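# Move lid of plate B38 from nest N1 to N2

## Task

Lift the lid off culture plate B38, which rests in plate nest N1, and set that lid into plate nest N2 so it lies flat inside the locators with its top side up. B38 itself has to stay seated in N1. Both must stay that way without the robot holding them. Finally open the gripper and move it away.

## Robot and tools

Robot: a single four-axis plate-moving arm (lift, shoulder, elbow, wrist yaw) carrying a two-pad gripper that always stays level and cannot tilt. The commanded point, end_effector_position, is midway between the two rubber pads, about 2 to 3 cm short of the fingertips. The fingers point along the gripper's +x axis and close along its y axis. There is one camera, cam_wrist, giving 504x504 images.

Frames: the scene frame has its origin on the table surface under the arm's base, +z up, and +y to the left when looking along +x. Result lines report the gripper position in metres and its orientation as a wxyz quaternion in this frame; the printed position may be slightly wrong, especially far from the base. Movement commands, however, are expressed in the gripper's own axes.

A row is five numbers, each between -1 and 1, in the order dx, dy, dz, rz, opening. The first four are an offset, not a pose: they are counted from the gripper pose shown in the most recent result (before any result in the scene shows it, or for later calls inside the same reply, from where the robot stands when the action begins). Every row in an action uses that same reference, not the previous row. Scale: 1.0 equals 0.6 m for dx, dy, dz and 180 degrees for rz; rz turns about the gripper z axis from +x toward +y. Opening is absolute: +1 is fully open (0.140 m), -1 is closed, which still leaves a 0.066 m gap. Closing fully takes at least about 0.6 s. An all-zero offset is not a pause; it pulls the gripper back to the reference pose.

Tools:
- execute_actions, argument actions: a list holding one item or nothing. An empty list just reports the state. An item {"rows": [[5 numbers], ...], "steps": n} runs up to 15 control steps of 1/30 s (default 15), one row per step, the final row repeating if rows run out. An item {"steps": n} without rows waits up to 300 steps counted from the previous result, reply time included. Optional pictures (true/false) controls whether images come back. A refused call moves nothing.
- move, argument target (one row as above, same offset reference) and optional speed in m/s, 0.002 to 0.5, default 0.25; rotation is capped at twice that value in rad/s. It drives a straight path of 0.5 to 10 s toward that target (paths needing longer stop short). The opening is sent when it starts. It does not avoid obstacles, the hand lags and may overshoot speed, particularly with the arm near full stretch. Its result adds a move: line with the ending (done, off_target, moving, held, fault) and limits (paced = the sent pose was clipped; held = a check blocked some steps, after which the arm can jump faster), plus distance from target.
- wait, argument seconds (0 to 10): lets time pass with no new command.
- zoom_image, arguments camera ("cam_wrist") and region [x0, y0, x1, y1] in image pixels from the top-left, at most 504 by 504: a closer look at the latest image.
- finished_scene, argument scene (integer): ends and grades the current scene; irreversible.

Control details: each step, the commanded pose is clipped to within 70 mm and 16 degrees of the measured pose. After an action ends the arm continues only to that last clipped pose, so check the reported pose and send the remainder. Joints share speed limits and finish together; reversing a motion halts them together. A result with nothing pending shows a Hand target line. The simulation keeps running while replies are being written.

Result lines: Joint positions lists lift (m, 0 to 0.550), shoulder (-2 to 2), elbow (-2.8 to 2.8), wrist yaw (-12.566 to 12.566) in rad, then pad gap in m. grip_measured is the finger opening on the command scale; readings may carry a fixed error up to about 1 mm. A pose unreachable line and HELD marks mean the clearance check altered or blocked a step.

Gripping: to hold something, command an opening below grip_measured, about 0.04 lower for a firm grip, less for a lighter one. Pads push about 18 N each; closing fast can squeeze harder. A held object may sometimes get pulled briefly, and loose items may get nudged.

Avoid: elbow within 0.4 rad of zero (the arm can fold and fault); contact torques reaching the load limits (lift 52.8 N, shoulder 7.92 N m, elbow 3.96 N m, wrist yaw 1.32 N m, held weight included), which freeze the arm for 10 s; motor overheating from long holding (MOTOR HOT warning at 85 °C, brake stop at 100 °C). Fast contact hits harder, and aiming far beyond a contact presses harder; offsets into something firm don't push further, into something yielding they do. Never let items fall or get knocked off the table, and avoid drops, slips and slams. Seated means lying flat within the nest's locators; leave the lid there, open, and withdraw before finishing.

Each tool is called after "Call:" by a JSON object that holds its "api" and its "payload", one argument or row to a line.

## Session

Call:
{"api": "execute_actions", "payload": {
  "actions": []
}}

Scene clock: 0.00 s of 7200.00 s.
end_effector_position=(+0.5672, +0.2261, +0.0882) grip_measured=+0.99 end_effector_quat_wxyz=(+0.866, +0.000, +0.000, -0.500)
Joint positions: [ 0.083  1.214  2.29  -4.551  0.14 ]
Hand target: +0.567, +0.226, +0.088; +0.866, +0.000, +0.000, -0.500

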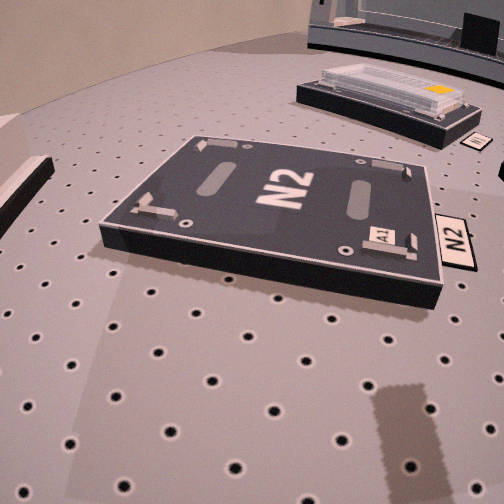

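Call:
{"api": "zoom_image", "payload": {
  "camera": "cam_wrist",
  "region": [280, 40, 504, 170]
}}

Call:
{"api": "move", "payload": {
  "target": [0,0,0.15,0,1]
}}

Region (280, 40, 504, 170) of cam_wrist's 504x504 image, scaled by 2.250, with more detail than that image has; it fills the top 292 rows of this view, and the rest is white.

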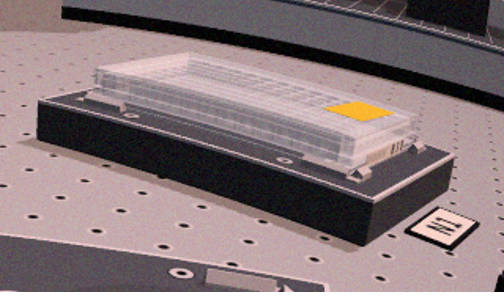

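Scene clock: 9.63 s of 7200.00 s.
end_effector_position=(+0.5672, +0.2262, +0.1782) grip_measured=+0.99 end_effector_quat_wxyz=(+0.866, +0.000, +0.000, -0.500)
Joint positions: [ 0.173  1.214  2.29  -4.551  0.14 ]
Hand target: +0.567, +0.226, +0.178; +0.866, +0.000, +0.000, -0.500
Off the commanded pose: 0.000 m, 0 deg.
After step 90, 5.83 s passed at rest.
move: done

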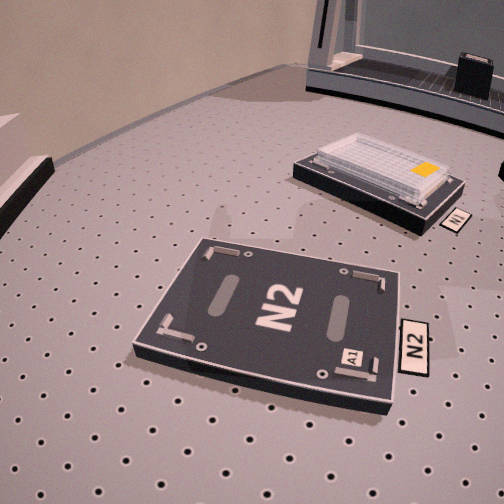

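Call:
{"api": "move", "payload": {
  "target": [0.1667,0,0,0,1]
}}

Scene clock: 24.57 s of 7200.00 s.
end_effector_position=(+0.6171, +0.1393, +0.1782) grip_measured=+0.99 end_effector_quat_wxyz=(+0.866, +0.000, +0.000, -0.500)
Joint positions: [ 0.173  1.077  2.123 -4.248  0.14 ]
Hand target: +0.617, +0.139, +0.178; +0.866, +0.000, +0.000, -0.500
Off the commanded pose: 0.000 m, 0 deg.
After step 90, 11.17 s passed at rest.
move: done

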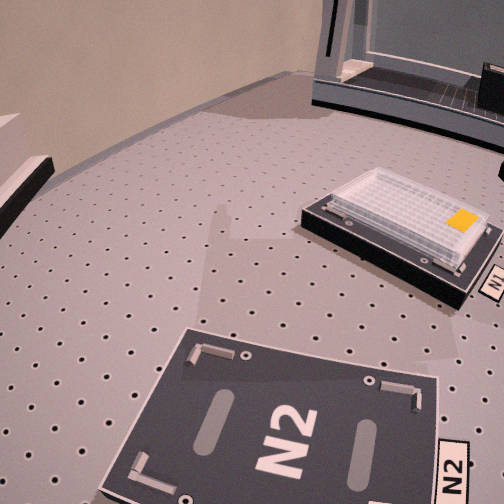

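Call:
{"api": "move", "payload": {
  "target": [0,0,0,-0.2333,1]
}}

Scene clock: 54.77 s of 7200.00 s.
end_effector_position=(+0.6162, +0.1385, +0.1782) grip_measured=+0.99 end_effector_quat_wxyz=(+0.734, +0.000, +0.000, -0.679)
Joint positions: [ 0.173  0.731  2.8   -5.025  0.14 ]
Hand target: +0.616, +0.139, +0.178; +0.734, +0.000, +0.000, -0.679
Off the commanded pose: 0.001 m, 16 deg; orientation clipped at the last step of the last action.
joint sent to its limit — the command would take joint 3 (elbow) past its upper limit, so that joint was sent only as far as its limit.
After step 90, 25.43 s passed at rest.
move: off_target; limits=paced

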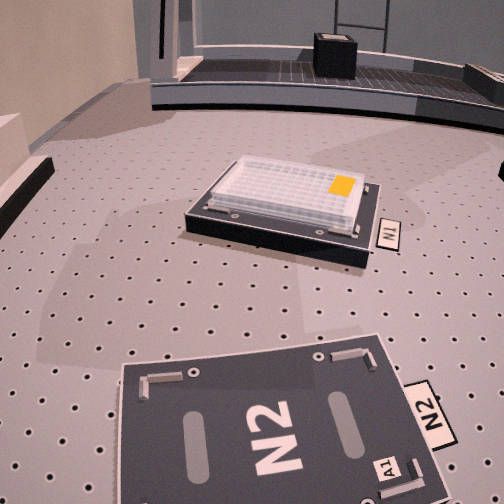

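Call:
{"api": "move", "payload": {
  "target": [0.347,-0.297,0,0.394,1]
}}

Scene clock: 96.93 s of 7200.00 s.
end_effector_position=(+0.4544, -0.0828, +0.1782) grip_measured=+0.99 end_effector_quat_wxyz=(+0.992, +0.000, +0.000, -0.128)
Joint positions: [ 0.173  0.712  0.572 -1.54   0.14 ]
Hand target: +0.454, -0.083, +0.178; +0.992, +0.000, +0.000, -0.128
Off the commanded pose: 0.000 m, 0 deg.
After step 90, 36.23 s passed at rest.
move: done

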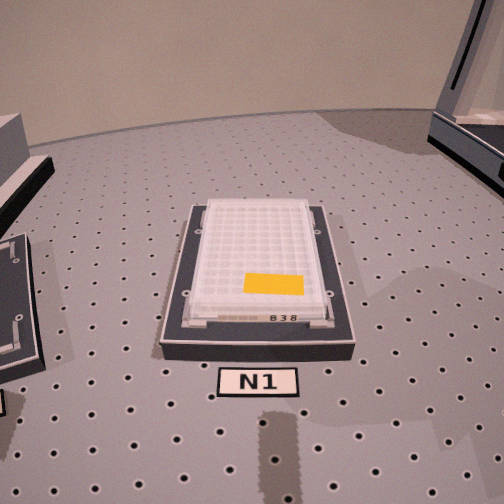

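Call:
{"api": "zoom_image", "payload": {
  "camera": "cam_wrist",
  "region": [150, 180, 370, 370]
}}

Region (150, 180, 370, 370) of cam_wrist's 504x504 image, scaled by 2.291, with more detail than that image has; it fills the top 435 rows of this view, and the rest is white.

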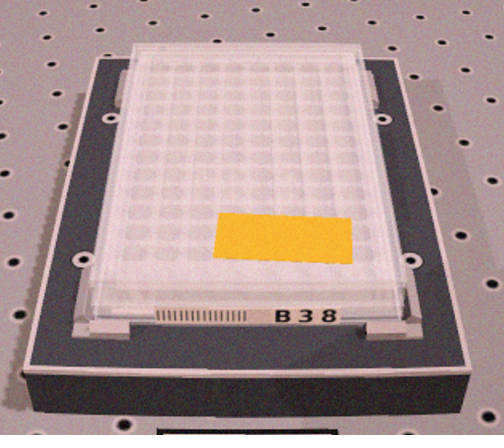

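Call:
{"api": "move", "payload": {
  "target": [0.03,-0.006,-0.19,0,1]
}}

Call:
{"api": "zoom_image", "payload": {
  "camera": "cam_wrist",
  "region": [100, 60, 400, 300]
}}

Scene clock: 116.27 s of 7200.00 s.
end_effector_position=(+0.4709, -0.0908, +0.0641) grip_measured=+0.99 end_effector_quat_wxyz=(+0.992, +0.000, +0.000, -0.128)
Joint positions: [ 0.059  0.69   0.648 -1.594  0.14 ]
Hand target: +0.471, -0.091, +0.064; +0.992, +0.000, +0.000, -0.128
Off the commanded pose: 0.000 m, 0 deg.
After step 90, 15.47 s passed at rest.
move: done

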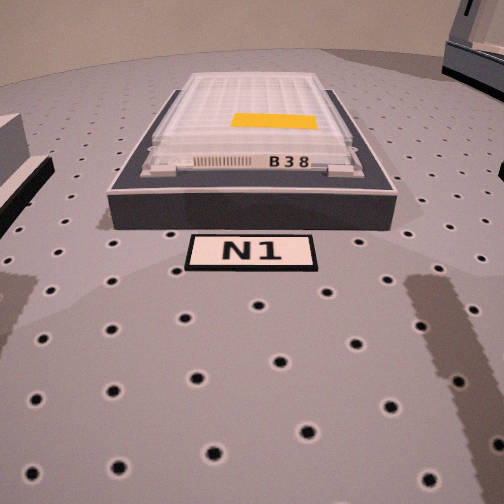

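Region (100, 60, 400, 300) of cam_wrist's 504x504 image, scaled by 1.680, with more detail than that image has; it fills the top 403 rows of this view, and the rest is white.

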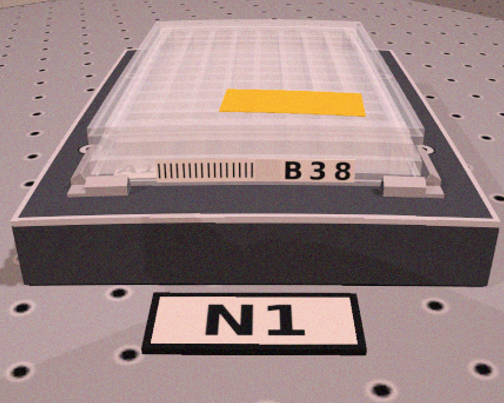

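Call:
{"api": "execute_actions", "payload": {
  "actions": [
    {"rows":[[0.02,0,-0.054,0,0.5]]}
  ],
  "pictures": false
}}

Call:
{"api": "move", "payload": {
  "target": [0.16,0,-0.055,0,0.5],
  "speed": 0.1
}}

Scene clock: 146.87 s of 7200.00 s.
end_effector_position=(+0.4826, -0.0937, +0.0317) grip_measured=+0.50 end_effector_quat_wxyz=(+0.992, +0.000, +0.000, -0.127)
Joint positions: [ 0.027  0.687  0.698 -1.641  0.121]
Hand target: +0.483, -0.094, +0.032; +0.992, +0.000, +0.000, -0.128
Off the commanded pose: 0.000 m, 0 deg.
Steps of this call (steps 1 to 90: nothing new was sent; then 27.10 s passed at rest; steps 91 to 105: all 15 steps of this action). Readings (end_effector_position):
91: (+0.4710, -0.0908, +0.0641)
92: (+0.4715, -0.0909, +0.0626)
94: (+0.4742, -0.0915, +0.0542)
98: (+0.4820, -0.0932, +0.0327)
105: the state above

Scene clock: 157.50 s of 7200.00 s.
end_effector_position=(+0.5064, -0.0992, +0.0219) grip_measured=+0.50 end_effector_quat_wxyz=(+0.992, +0.000, +0.000, -0.123)
Joint positions: [ 0.017  0.67   0.801 -1.718  0.122]
Hand target: +0.506, -0.099, +0.022; +0.992, +0.000, +0.000, -0.124
Off the commanded pose: 0.075 m, 0 deg.
TORQUE FAULT: the external load on joint 3 (elbow) reached its load limit, and the arm stopped for 10 seconds. The arm's remaining commands of this call were not run. The arm holds where it stopped, with its grip as last carried out, and accepts commands again: back off and push less far. The arm stops again, at the same cost, whenever a joint's load reaches its limit.
move: fault

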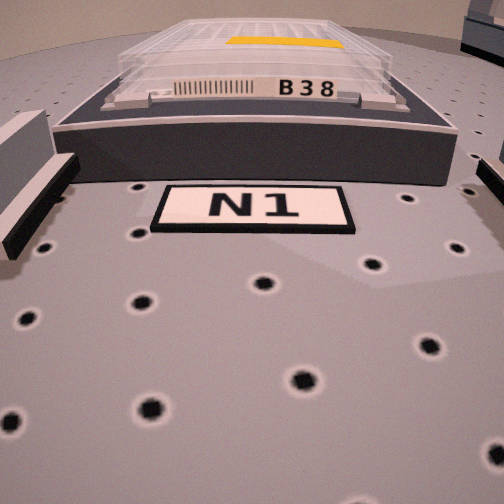

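Call:
{"api": "move", "payload": {
  "target": [-0.02,0.012,0.016,0,0.7],
  "speed": 0.05
}}

Scene clock: 179.93 s of 7200.00 s.
end_effector_position=(+0.4965, -0.0893, +0.0316) grip_measured=+0.70 end_effector_quat_wxyz=(+0.992, +0.000, +0.000, -0.123)
Joint positions: [ 0.027  0.715  0.749 -1.711  0.129]
Hand target: +0.497, -0.089, +0.032; +0.992, +0.000, +0.000, -0.123
Off the commanded pose: 0.000 m, 0 deg.
After step 90, 18.73 s passed at rest.
move: done

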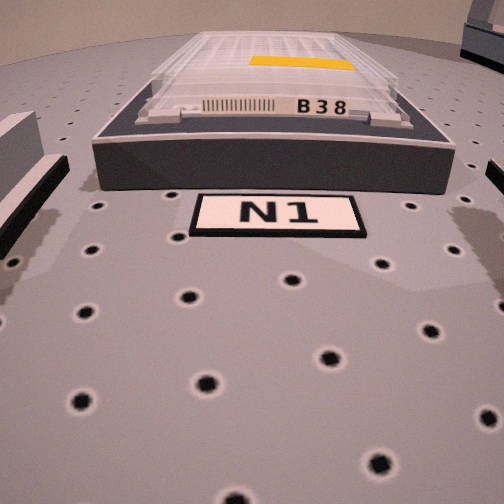

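Call:
{"api": "move", "payload": {
  "target": [0.185,0,-0.001,0,0.7],
  "speed": 0.08
}}

Scene clock: 187.70 s of 7200.00 s.
end_effector_position=(+0.6041, -0.1165, +0.0310) grip_measured=+0.70 end_effector_quat_wxyz=(+0.992, +0.000, +0.000, -0.123)
Joint positions: [ 0.026  0.569  1.244 -2.059  0.129]
Hand target: +0.604, -0.117, +0.031; +0.992, +0.000, +0.000, -0.123
Off the commanded pose: 0.000 m, 0 deg.
After step 90, 3.10 s passed at rest.
move: done

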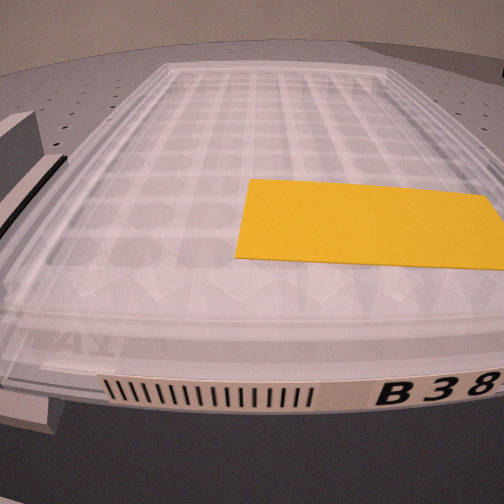

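Call:
{"api": "move", "payload": {
  "target": [0.02,0,0,0,-0.3],
  "speed": 0.05
}}

Call:
{"api": "execute_actions", "payload": {
  "actions": [
    {"rows":[[0,0,0,0,-0.4],[0,0,0,0,-0.4],[0,0,0,0,-0.4],[0,0,0,0,-0.45],[0,0,0,0,-0.45],[0,0,0,0,-0.5],[0,0,0,0,-0.5],[0,0,0,0,-0.55],[0,0,0,0,-0.55],[0,0,0,0,-0.6]]}
  ]
}}

Scene clock: 198.40 s of 7200.00 s.
end_effector_position=(+0.6143, -0.1186, +0.0310) grip_measured=+0.47 end_effector_quat_wxyz=(+0.993, +0.000, +0.000, -0.122)
Joint positions: [ 0.026  0.55   1.294 -2.089  0.12 ]
Hand target: +0.616, -0.119, +0.031; +0.992, +0.000, +0.000, -0.123
Off the commanded pose: 0.002 m, 0 deg.
After step 90, 7.00 s passed at rest.
move: done

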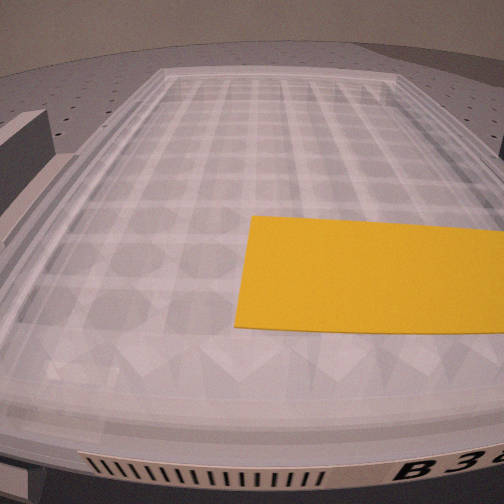

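Scene clock: 198.90 s of 7200.00 s.
end_effector_position=(+0.6142, -0.1185, +0.0310) grip_measured=+0.47 end_effector_quat_wxyz=(+0.993, +0.000, +0.000, -0.122)
Joint positions: [ 0.026  0.551  1.293 -2.089  0.12 ]
Hand target: +0.614, -0.119, +0.031; +0.993, +0.000, +0.000, -0.122
Off the commanded pose: 0.000 m, 0 deg.
Steps of this call (steps 1 to 15: all 15 steps of this action). Readings (end_effector_position):
1: (+0.6142, -0.1185, +0.0310)
2: (+0.6141, -0.1185, +0.0310)
4: (+0.6142, -0.1185, +0.0310)
8: (+0.6142, -0.1185, +0.0310)
15: the state above

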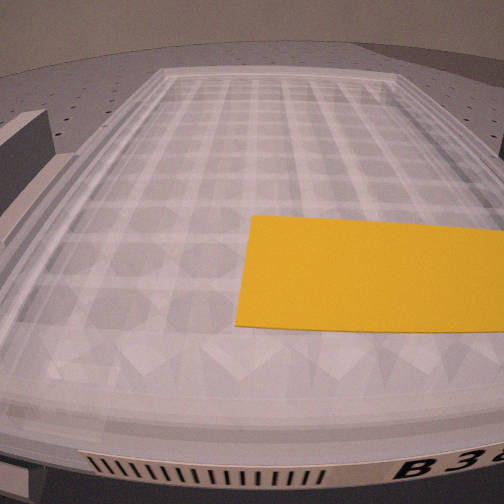

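Call:
{"api": "move", "payload": {
  "target": [0,0,0.012,0,0.6],
  "speed": 0.03
}}

Call:
{"api": "move", "payload": {
  "target": [0,0,0,0,0.2]
}}

Scene clock: 207.93 s of 7200.00 s.
end_effector_position=(+0.6142, -0.1185, +0.0382) grip_measured=+0.60 end_effector_quat_wxyz=(+0.993, +0.000, +0.000, -0.122)
Joint positions: [ 0.033  0.551  1.293 -2.089  0.125]
Hand target: +0.614, -0.119, +0.038; +0.993, +0.000, +0.000, -0.122
Off the commanded pose: 0.000 m, 0 deg.
After step 90, 5.33 s passed at rest.
move: done

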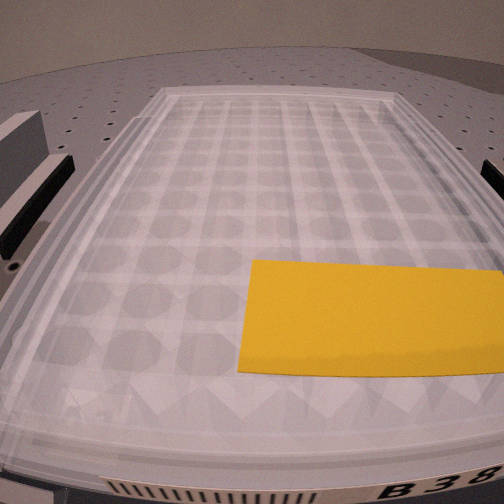

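Scene clock: 208.43 s of 7200.00 s.
end_effector_position=(+0.6142, -0.1185, +0.0382) grip_measured=+0.20 end_effector_quat_wxyz=(+0.993, +0.000, +0.000, -0.122)
Joint positions: [ 0.033  0.551  1.293 -2.089  0.11 ]
Hand target: +0.614, -0.118, +0.038; +0.993, +0.000, +0.000, -0.122
Off the commanded pose: 0.000 m, 0 deg.
move: done

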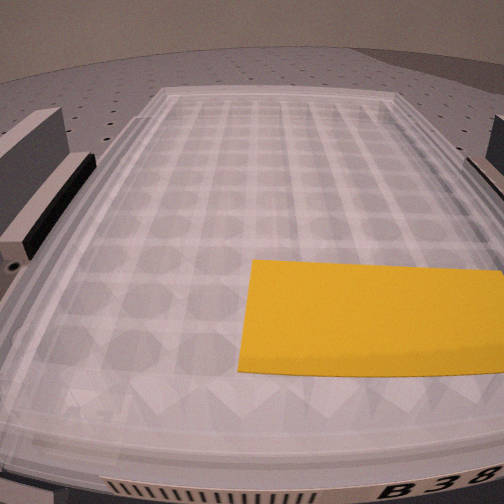

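Call:
{"api": "move", "payload": {
  "target": [0,0,0,0,-0.35]
}}

Scene clock: 213.37 s of 7200.00 s.
end_effector_position=(+0.6142, -0.1185, +0.0382) grip_measured=-0.35 end_effector_quat_wxyz=(+0.993, +0.000, +0.000, -0.122)
Joint positions: [ 0.033  0.551  1.293 -2.089  0.09 ]
Hand target: +0.614, -0.118, +0.038; +0.993, +0.000, +0.000, -0.122
Off the commanded pose: 0.000 m, 0 deg.
After step 90, 1.43 s passed at rest.
move: done

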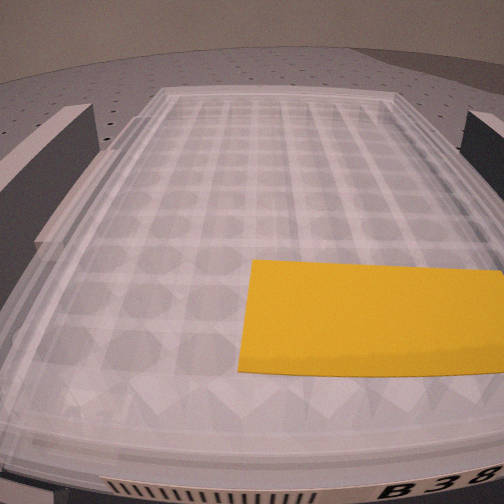

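Call:
{"api": "move", "payload": {
  "target": [0,0,0.0017,0,-0.44],
  "speed": 0.02
}}

Call:
{"api": "execute_actions", "payload": {
  "actions": [
    {"rows":[[0,0,0,0,-0.47],[0,0,0,0,-0.47],[0,0,0,0,-0.5],[0,0,0,0,-0.5],[0,0,0,0,-0.53],[0,0,0,0,-0.53],[0,0,0,0,-0.56]]}
  ]
}}

Scene clock: 225.30 s of 7200.00 s.
end_effector_position=(+0.6142, -0.1185, +0.0392) grip_measured=-0.44 end_effector_quat_wxyz=(+0.993, +0.000, +0.000, -0.122)
Joint positions: [ 0.034  0.551  1.293 -2.089  0.087]
Hand target: +0.614, -0.118, +0.039; +0.993, +0.000, +0.000, -0.122
Off the commanded pose: 0.000 m, 0 deg.
After step 90, 8.23 s passed at rest.
move: done

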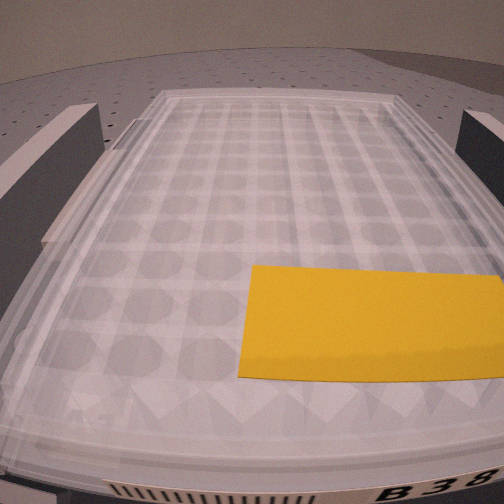

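Scene clock: 225.80 s of 7200.00 s.
end_effector_position=(+0.6142, -0.1185, +0.0392) grip_measured=-0.49 end_effector_quat_wxyz=(+0.993, +0.000, +0.000, -0.122)
Joint positions: [ 0.034  0.551  1.293 -2.089  0.085]
Hand target: +0.614, -0.118, +0.039; +0.993, +0.000, +0.000, -0.122
Off the commanded pose: 0.000 m, 0 deg.
Steps of this call (steps 1 to 15: all 15 steps of this action). Readings (end_effector_position):
1: (+0.6142, -0.1185, +0.0392)
2: (+0.6142, -0.1185, +0.0392)
4: (+0.6142, -0.1185, +0.0392)
8: (+0.6142, -0.1185, +0.0392)
15: the state above

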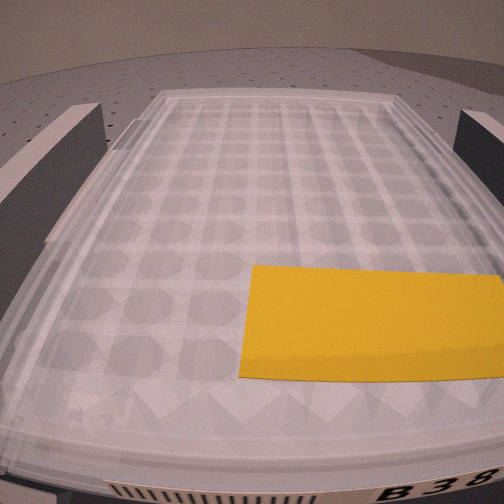

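Gripped at 85 mm. Lifting slowly to check that only the lid comes up.

Call:
{"api": "move", "payload": {
  "target": [0,0,0.04,0,-0.54],
  "speed": 0.03
}}

Scene clock: 229.63 s of 7200.00 s.
end_effector_position=(+0.6142, -0.1185, +0.0632) grip_measured=-0.49 end_effector_quat_wxyz=(+0.993, +0.000, +0.000, -0.122)
Joint positions: [ 0.058  0.551  1.293 -2.089  0.085]
Hand target: +0.614, -0.118, +0.063; +0.993, +0.000, +0.000, -0.122
Off the commanded pose: 0.000 m, 0 deg.
move: done

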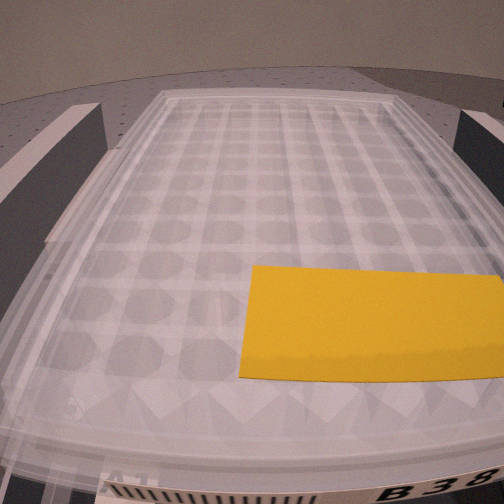

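Call:
{"api": "move", "payload": {
  "target": [0,0,-0.0395,0,-0.54],
  "speed": 0.02
}}

Call:
{"api": "move", "payload": {
  "target": [0,0,0.006,0,-0.3],
  "speed": 0.02
}}

Scene clock: 247.73 s of 7200.00 s.
end_effector_position=(+0.6142, -0.1185, +0.0395) grip_measured=-0.49 end_effector_quat_wxyz=(+0.993, +0.000, +0.000, -0.122)
Joint positions: [ 0.034  0.551  1.293 -2.089  0.085]
Hand target: +0.614, -0.118, +0.040; +0.993, +0.000, +0.000, -0.122
Off the commanded pose: 0.000 m, 0 deg.
After step 90, 13.70 s passed at rest.
move: done

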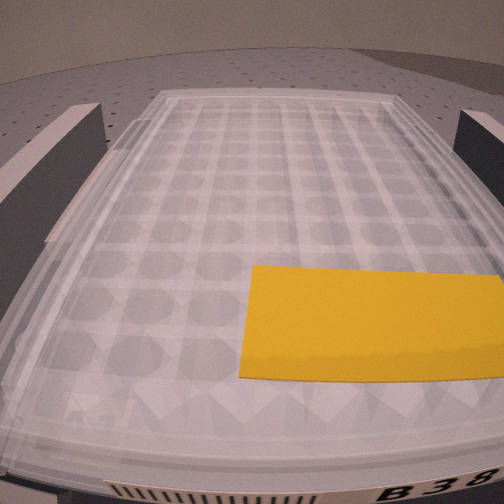

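Scene clock: 248.43 s of 7200.00 s.
end_effector_position=(+0.6142, -0.1185, +0.0430) grip_measured=-0.30 end_effector_quat_wxyz=(+0.993, +0.000, +0.000, -0.122)
Joint positions: [ 0.038  0.551  1.293 -2.089  0.092]
Hand target: +0.614, -0.118, +0.043; +0.993, +0.000, +0.000, -0.122
Off the commanded pose: 0.000 m, 0 deg.
move: done

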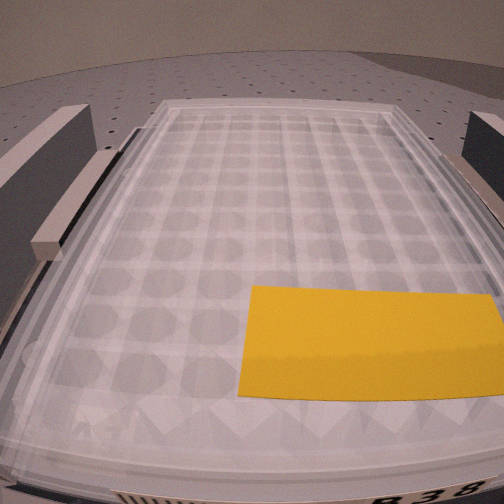

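Call:
{"api": "move", "payload": {
  "target": [0,0,0.0035,0,-0.44],
  "speed": 0.02
}}

Call:
{"api": "move", "payload": {
  "target": [0,0,0,0,-0.55]
}}

Scene clock: 256.47 s of 7200.00 s.
end_effector_position=(+0.6142, -0.1185, +0.0451) grip_measured=-0.44 end_effector_quat_wxyz=(+0.993, +0.000, +0.000, -0.122)
Joint positions: [ 0.04   0.551  1.293 -2.089  0.087]
Hand target: +0.614, -0.118, +0.045; +0.993, +0.000, +0.000, -0.122
Off the commanded pose: 0.000 m, 0 deg.
After step 90, 4.33 s passed at rest.
move: done

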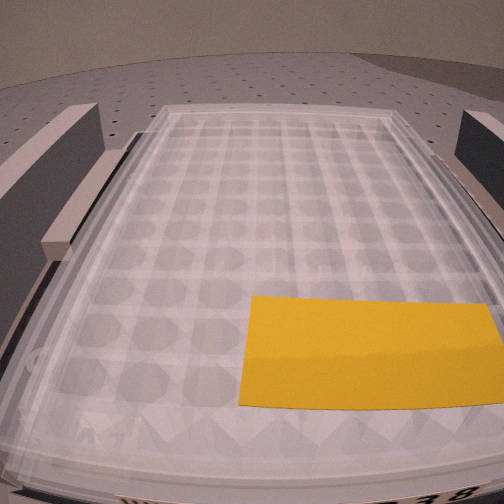

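Scene clock: 256.97 s of 7200.00 s.
end_effector_position=(+0.6142, -0.1185, +0.0451) grip_measured=-0.50 end_effector_quat_wxyz=(+0.993, +0.000, +0.000, -0.122)
Joint positions: [ 0.04   0.551  1.293 -2.089  0.085]
Hand target: +0.614, -0.118, +0.045; +0.993, +0.000, +0.000, -0.122
Off the commanded pose: 0.000 m, 0 deg.
move: done

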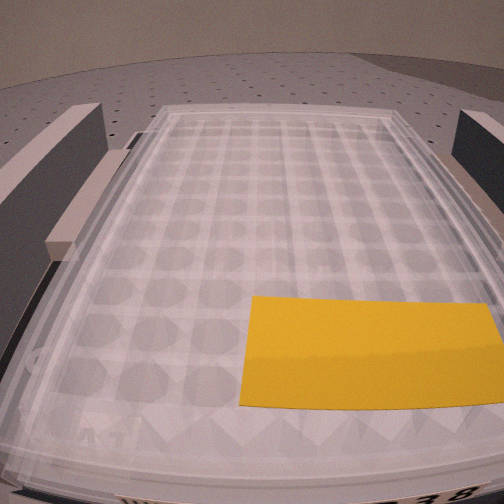

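Call:
{"api": "move", "payload": {
  "target": [0,0,0.05,0,-0.55],
  "speed": 0.03
}}

Scene clock: 260.53 s of 7200.00 s.
end_effector_position=(+0.6142, -0.1185, +0.0751) grip_measured=-0.50 end_effector_quat_wxyz=(+0.993, +0.000, +0.000, -0.122)
Joint positions: [ 0.07   0.551  1.293 -2.089  0.085]
Hand target: +0.614, -0.118, +0.075; +0.993, +0.000, +0.000, -0.122
Off the commanded pose: 0.000 m, 0 deg.
move: done

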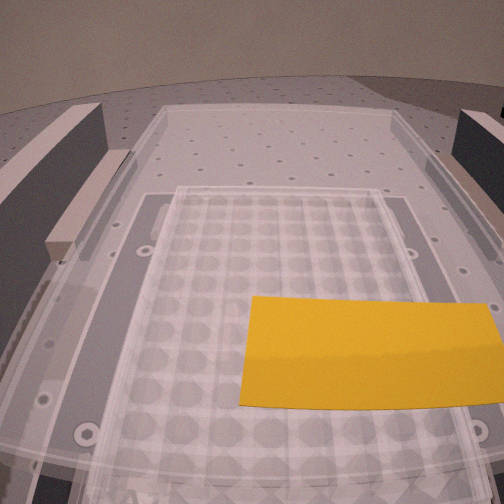

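Call:
{"api": "move", "payload": {
  "target": [-0.256,0.294,0.11,0.147,-0.55],
  "speed": 0.15
}}

Scene clock: 279.80 s of 7200.00 s.
end_effector_position=(+0.5081, +0.0902, +0.1412) grip_measured=-0.50 end_effector_quat_wxyz=(+0.994, +0.000, +0.000, +0.108)
Joint positions: [ 0.136  1.288  0.798 -1.868  0.085]
Hand target: +0.508, +0.090, +0.141; +0.994, +0.000, +0.000, +0.108
Off the commanded pose: 0.000 m, 0 deg.
After step 90, 14.30 s passed at rest.
move: done

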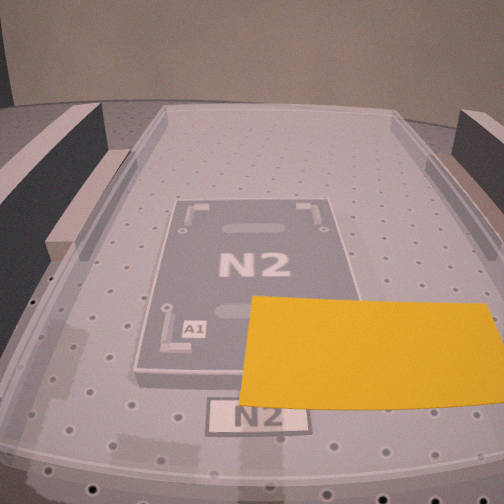

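Call:
{"api": "move", "payload": {
  "target": [0.19,0.012,-0.11,0,-0.55],
  "speed": 0.12
}}

Scene clock: 290.00 s of 7200.00 s.
end_effector_position=(+0.6179, +0.1218, +0.0751) grip_measured=-0.50 end_effector_quat_wxyz=(+0.994, +0.000, +0.000, +0.109)
Joint positions: [ 0.07   1.104  1.316 -2.202  0.085]
Hand target: +0.618, +0.122, +0.075; +0.994, +0.000, +0.000, +0.108
Off the commanded pose: 0.000 m, 0 deg.
After step 90, 5.80 s passed at rest.
move: done

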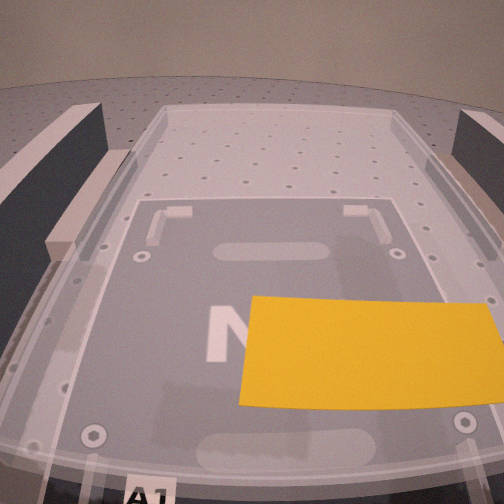

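Call:
{"api": "move", "payload": {
  "target": [-0.001,0,-0.035,0.006,-0.55],
  "speed": 0.04
}}

Scene clock: 302.17 s of 7200.00 s.
end_effector_position=(+0.6173, +0.1218, +0.0541) grip_measured=-0.50 end_effector_quat_wxyz=(+0.993, +0.000, +0.000, +0.118)
Joint positions: [ 0.049  1.098  1.313 -2.174  0.085]
Hand target: +0.617, +0.122, +0.054; +0.993, +0.000, +0.000, +0.118
Off the commanded pose: 0.000 m, 0 deg.
After step 90, 8.40 s passed at rest.
move: done

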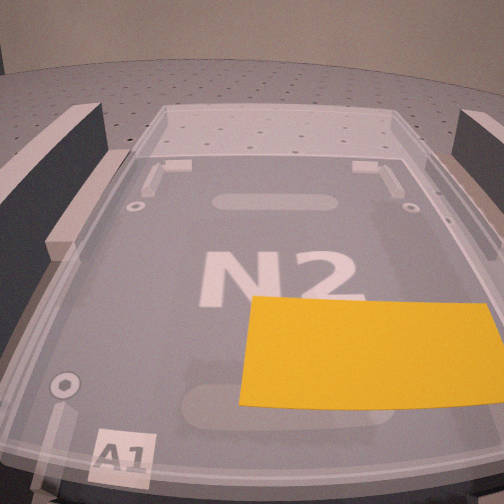

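Call:
{"api": "zoom_image", "payload": {
  "camera": "cam_wrist",
  "region": [60, 80, 500, 270]
}}

Region (60, 80, 500, 270) of cam_wrist's 504x504 image, scaled by 1.145, with more detail than that image has; it fills the top 218 rows of this view, and the rest is white.

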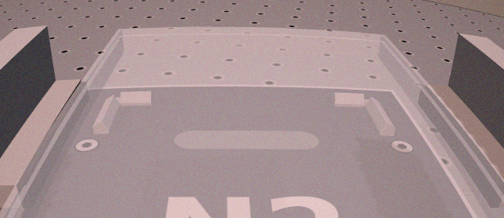

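Call:
{"api": "move", "payload": {
  "target": [0,0.0025,-0.012,0,-0.55],
  "speed": 0.02
}}

Call:
{"api": "zoom_image", "payload": {
  "camera": "cam_wrist",
  "region": [100, 90, 460, 230]
}}

Scene clock: 331.93 s of 7200.00 s.
end_effector_position=(+0.6169, +0.1232, +0.0468) grip_measured=-0.50 end_effector_quat_wxyz=(+0.993, +0.000, +0.000, +0.118)
Joint positions: [ 0.042  1.102  1.313 -2.178  0.085]
Hand target: +0.617, +0.123, +0.047; +0.993, +0.000, +0.000, +0.118
Off the commanded pose: 0.000 m, 0 deg.
After step 90, 26.07 s passed at rest.
move: done

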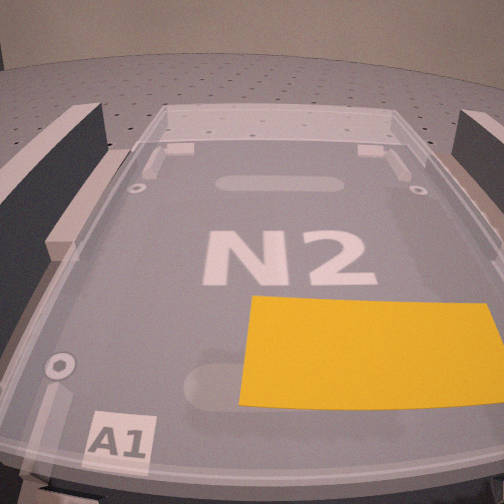

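Region (100, 90, 460, 230) of cam_wrist's 504x504 image, scaled by 1.400, with more detail than that image has.

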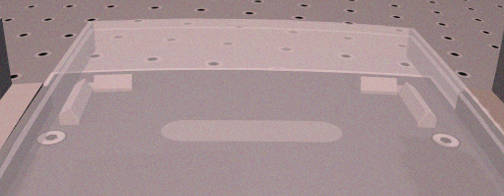

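Call:
{"api": "move", "payload": {
  "target": [0,0.001,-0.013,0,-0.55],
  "speed": 0.01
}}

Scene clock: 338.93 s of 7200.00 s.
end_effector_position=(+0.6168, +0.1237, +0.0390) grip_measured=-0.50 end_effector_quat_wxyz=(+0.993, +0.000, +0.000, +0.118)
Joint positions: [ 0.034  1.104  1.313 -2.18   0.085]
Hand target: +0.617, +0.124, +0.039; +0.993, +0.000, +0.000, +0.118
Off the commanded pose: 0.000 m, 0 deg.
After step 90, 3.00 s passed at rest.
move: done

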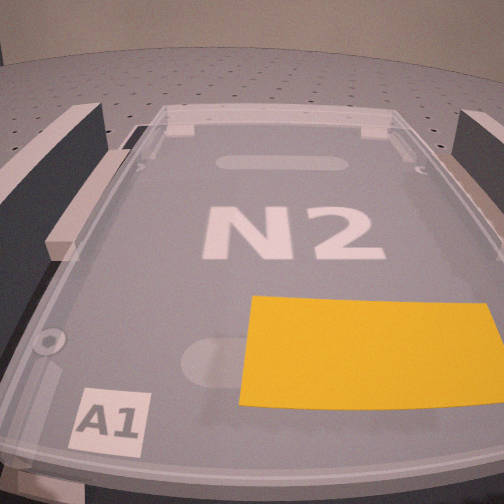

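Call:
{"api": "move", "payload": {
  "target": [0,0,-0.005,0,-0.55],
  "speed": 0.005
}}

Scene clock: 342.93 s of 7200.00 s.
end_effector_position=(+0.6168, +0.1237, +0.0361) grip_measured=-0.50 end_effector_quat_wxyz=(+0.993, +0.000, +0.000, +0.118)
Joint positions: [ 0.031  1.104  1.313 -2.18   0.085]
Hand target: +0.617, +0.124, +0.036; +0.993, +0.000, +0.000, +0.118
Off the commanded pose: 0.000 m, 0 deg.
After step 90, 0.17 s passed at rest.
move: done

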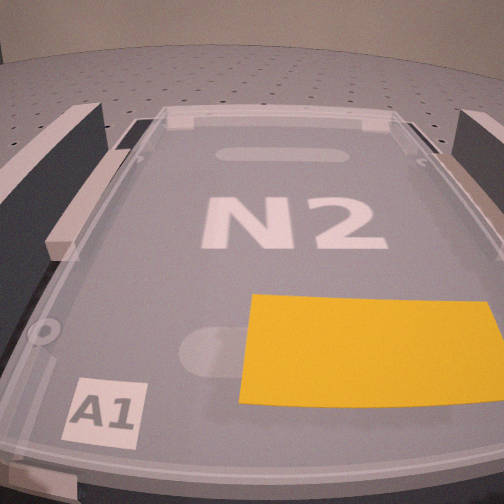

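Call:
{"api": "move", "payload": {
  "target": [0,0,-0.003,0,-0.55],
  "speed": 0.005
}}

Scene clock: 346.33 s of 7200.00 s.
end_effector_position=(+0.6168, +0.1237, +0.0345) grip_measured=-0.50 end_effector_quat_wxyz=(+0.993, +0.000, +0.000, +0.118)
Joint positions: [ 0.029  1.104  1.313 -2.18   0.085]
Hand target: +0.617, +0.124, +0.034; +0.993, +0.000, +0.000, +0.118
Off the commanded pose: 0.000 m, 0 deg.
move: done

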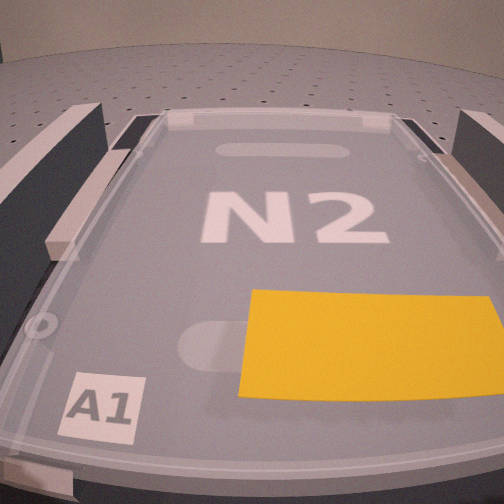

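Call:
{"api": "move", "payload": {
  "target": [0.004,0,0.003,0,-0.55],
  "speed": 0.005
}}

Call:
{"api": "move", "payload": {
  "target": [0,0,-0.003,0,-0.55],
  "speed": 0.005
}}

Scene clock: 355.27 s of 7200.00 s.
end_effector_position=(+0.6191, +0.1243, +0.0362) grip_measured=-0.50 end_effector_quat_wxyz=(+0.993, +0.000, +0.000, +0.118)
Joint positions: [ 0.031  1.099  1.325 -2.186  0.085]
Hand target: +0.619, +0.124, +0.036; +0.993, +0.000, +0.000, +0.118
Off the commanded pose: 0.000 m, 0 deg.
After step 90, 5.10 s passed at rest.
move: done

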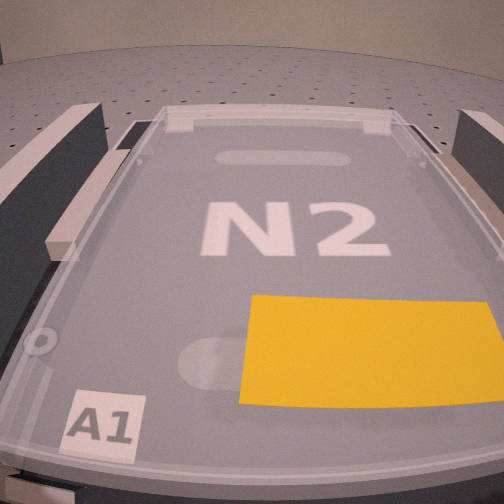

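Scene clock: 355.97 s of 7200.00 s.
end_effector_position=(+0.6191, +0.1244, +0.0345) grip_measured=-0.50 end_effector_quat_wxyz=(+0.993, +0.000, +0.000, +0.118)
Joint positions: [ 0.029  1.099  1.325 -2.186  0.085]
Hand target: +0.619, +0.124, +0.034; +0.993, +0.000, +0.000, +0.118
Off the commanded pose: 0.000 m, 0 deg.
move: done

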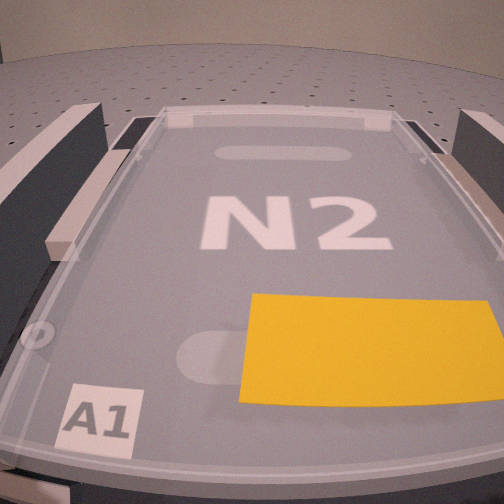

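Call:
{"api": "move", "payload": {
  "target": [0,0,0.001,0,-0.25],
  "speed": 0.005
}}

Call:
{"api": "move", "payload": {
  "target": [-0.1,0,0.14,0,0.3],
  "speed": 0.12
}}

Scene clock: 360.03 s of 7200.00 s.
end_effector_position=(+0.6191, +0.1244, +0.0350) grip_measured=-0.25 end_effector_quat_wxyz=(+0.993, +0.000, +0.000, +0.118)
Joint positions: [ 0.03   1.099  1.325 -2.186  0.094]
Hand target: +0.619, +0.124, +0.035; +0.993, +0.000, +0.000, +0.118
Off the commanded pose: 0.000 m, 0 deg.
After step 90, 0.37 s passed at rest.
move: done

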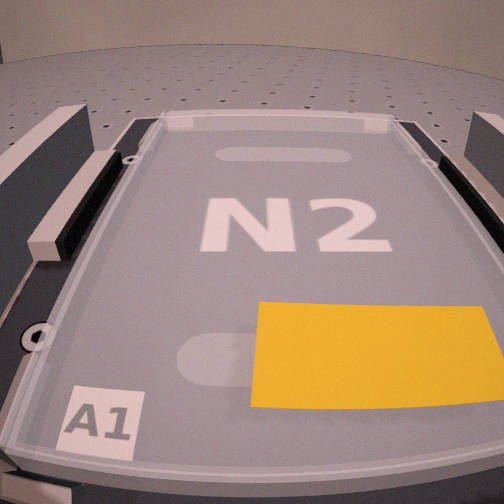

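Scene clock: 361.20 s of 7200.00 s.
end_effector_position=(+0.5608, +0.1102, +0.1191) grip_measured=+0.30 end_effector_quat_wxyz=(+0.993, +0.000, +0.000, +0.118)
Joint positions: [ 0.114  1.217  1.043 -2.023  0.114]
Hand target: +0.561, +0.110, +0.119; +0.993, +0.000, +0.000, +0.118
Off the commanded pose: 0.000 m, 0 deg.
move: done

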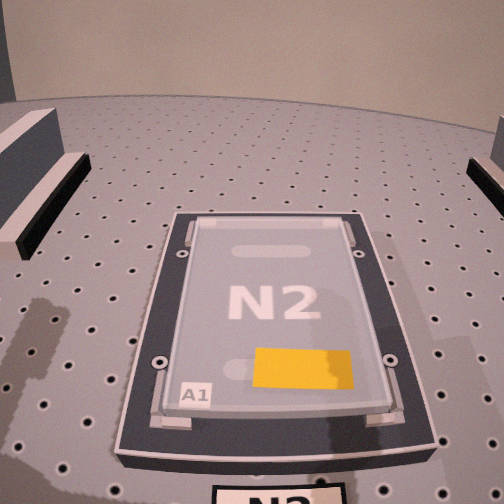

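Call:
{"api": "zoom_image", "payload": {
  "camera": "cam_wrist",
  "region": [130, 200, 430, 450]
}}

Region (130, 200, 430, 450) of cam_wrist's 504x504 image, scaled by 1.680, with more detail than that image has.

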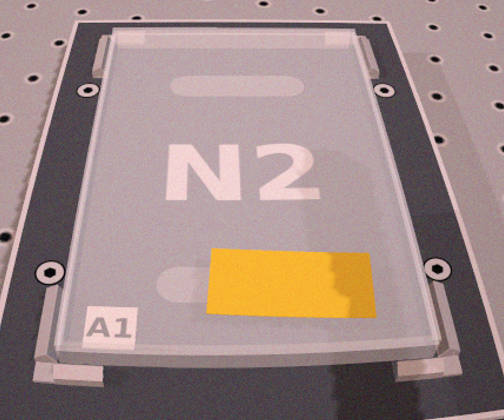

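Call:
{"api": "move", "payload": {
  "target": [-0.1,0,-0.06,0,0.3],
  "speed": 0.15
}}

Call:
{"api": "zoom_image", "payload": {
  "camera": "cam_wrist",
  "region": [100, 60, 460, 320]
}}

Scene clock: 371.83 s of 7200.00 s.
end_effector_position=(+0.5024, +0.0961, +0.0830) grip_measured=+0.30 end_effector_quat_wxyz=(+0.993, +0.000, +0.000, +0.118)
Joint positions: [ 0.078  1.315  0.782 -1.86   0.114]
Hand target: +0.502, +0.096, +0.083; +0.993, +0.000, +0.000, +0.118
Off the commanded pose: 0.000 m, 0 deg.
After step 90, 6.87 s passed at rest.
move: done

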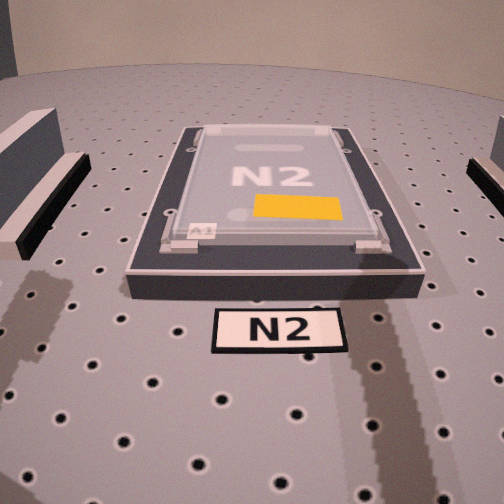

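Region (100, 60, 460, 320) of cam_wrist's 504x504 image, scaled by 1.400, with more detail than that image has.

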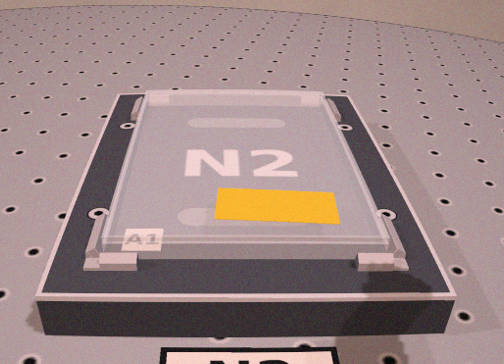

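Call:
{"api": "move", "payload": {
  "target": [-0.05,-0.3,0.07,-0.153,0.3]
}}

Call:
{"api": "zoom_image", "payload": {
  "camera": "cam_wrist",
  "region": [100, 120, 460, 400]
}}

Scene clock: 379.40 s of 7200.00 s.
end_effector_position=(+0.5153, -0.0861, +0.1251) grip_measured=+0.30 end_effector_quat_wxyz=(+0.993, +0.000, +0.000, -0.122)
Joint positions: [ 0.12   0.735  0.822 -1.802  0.114]
Hand target: +0.515, -0.086, +0.125; +0.993, +0.000, +0.000, -0.122
Off the commanded pose: 0.000 m, 0 deg.
After step 90, 3.23 s passed at rest.
move: done

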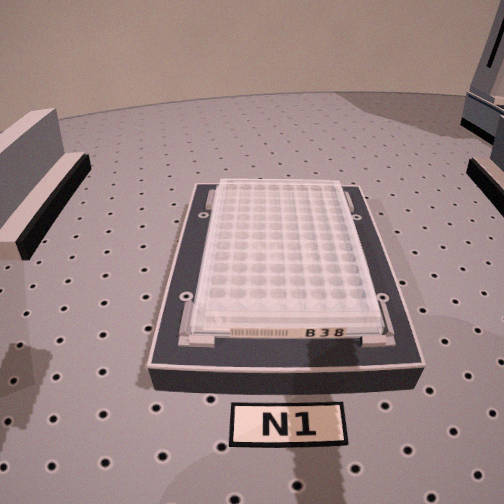

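Region (100, 120, 460, 400) of cam_wrist's 504x504 image, scaled by 1.400, with more detail than that image has.

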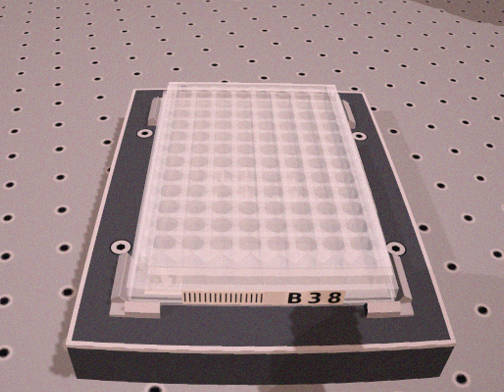

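Both the plate and the lid appear seated.

Call:
{"api": "finished_scene", "payload": {
  "scene": 1
}}

The scene is finished: the task was done.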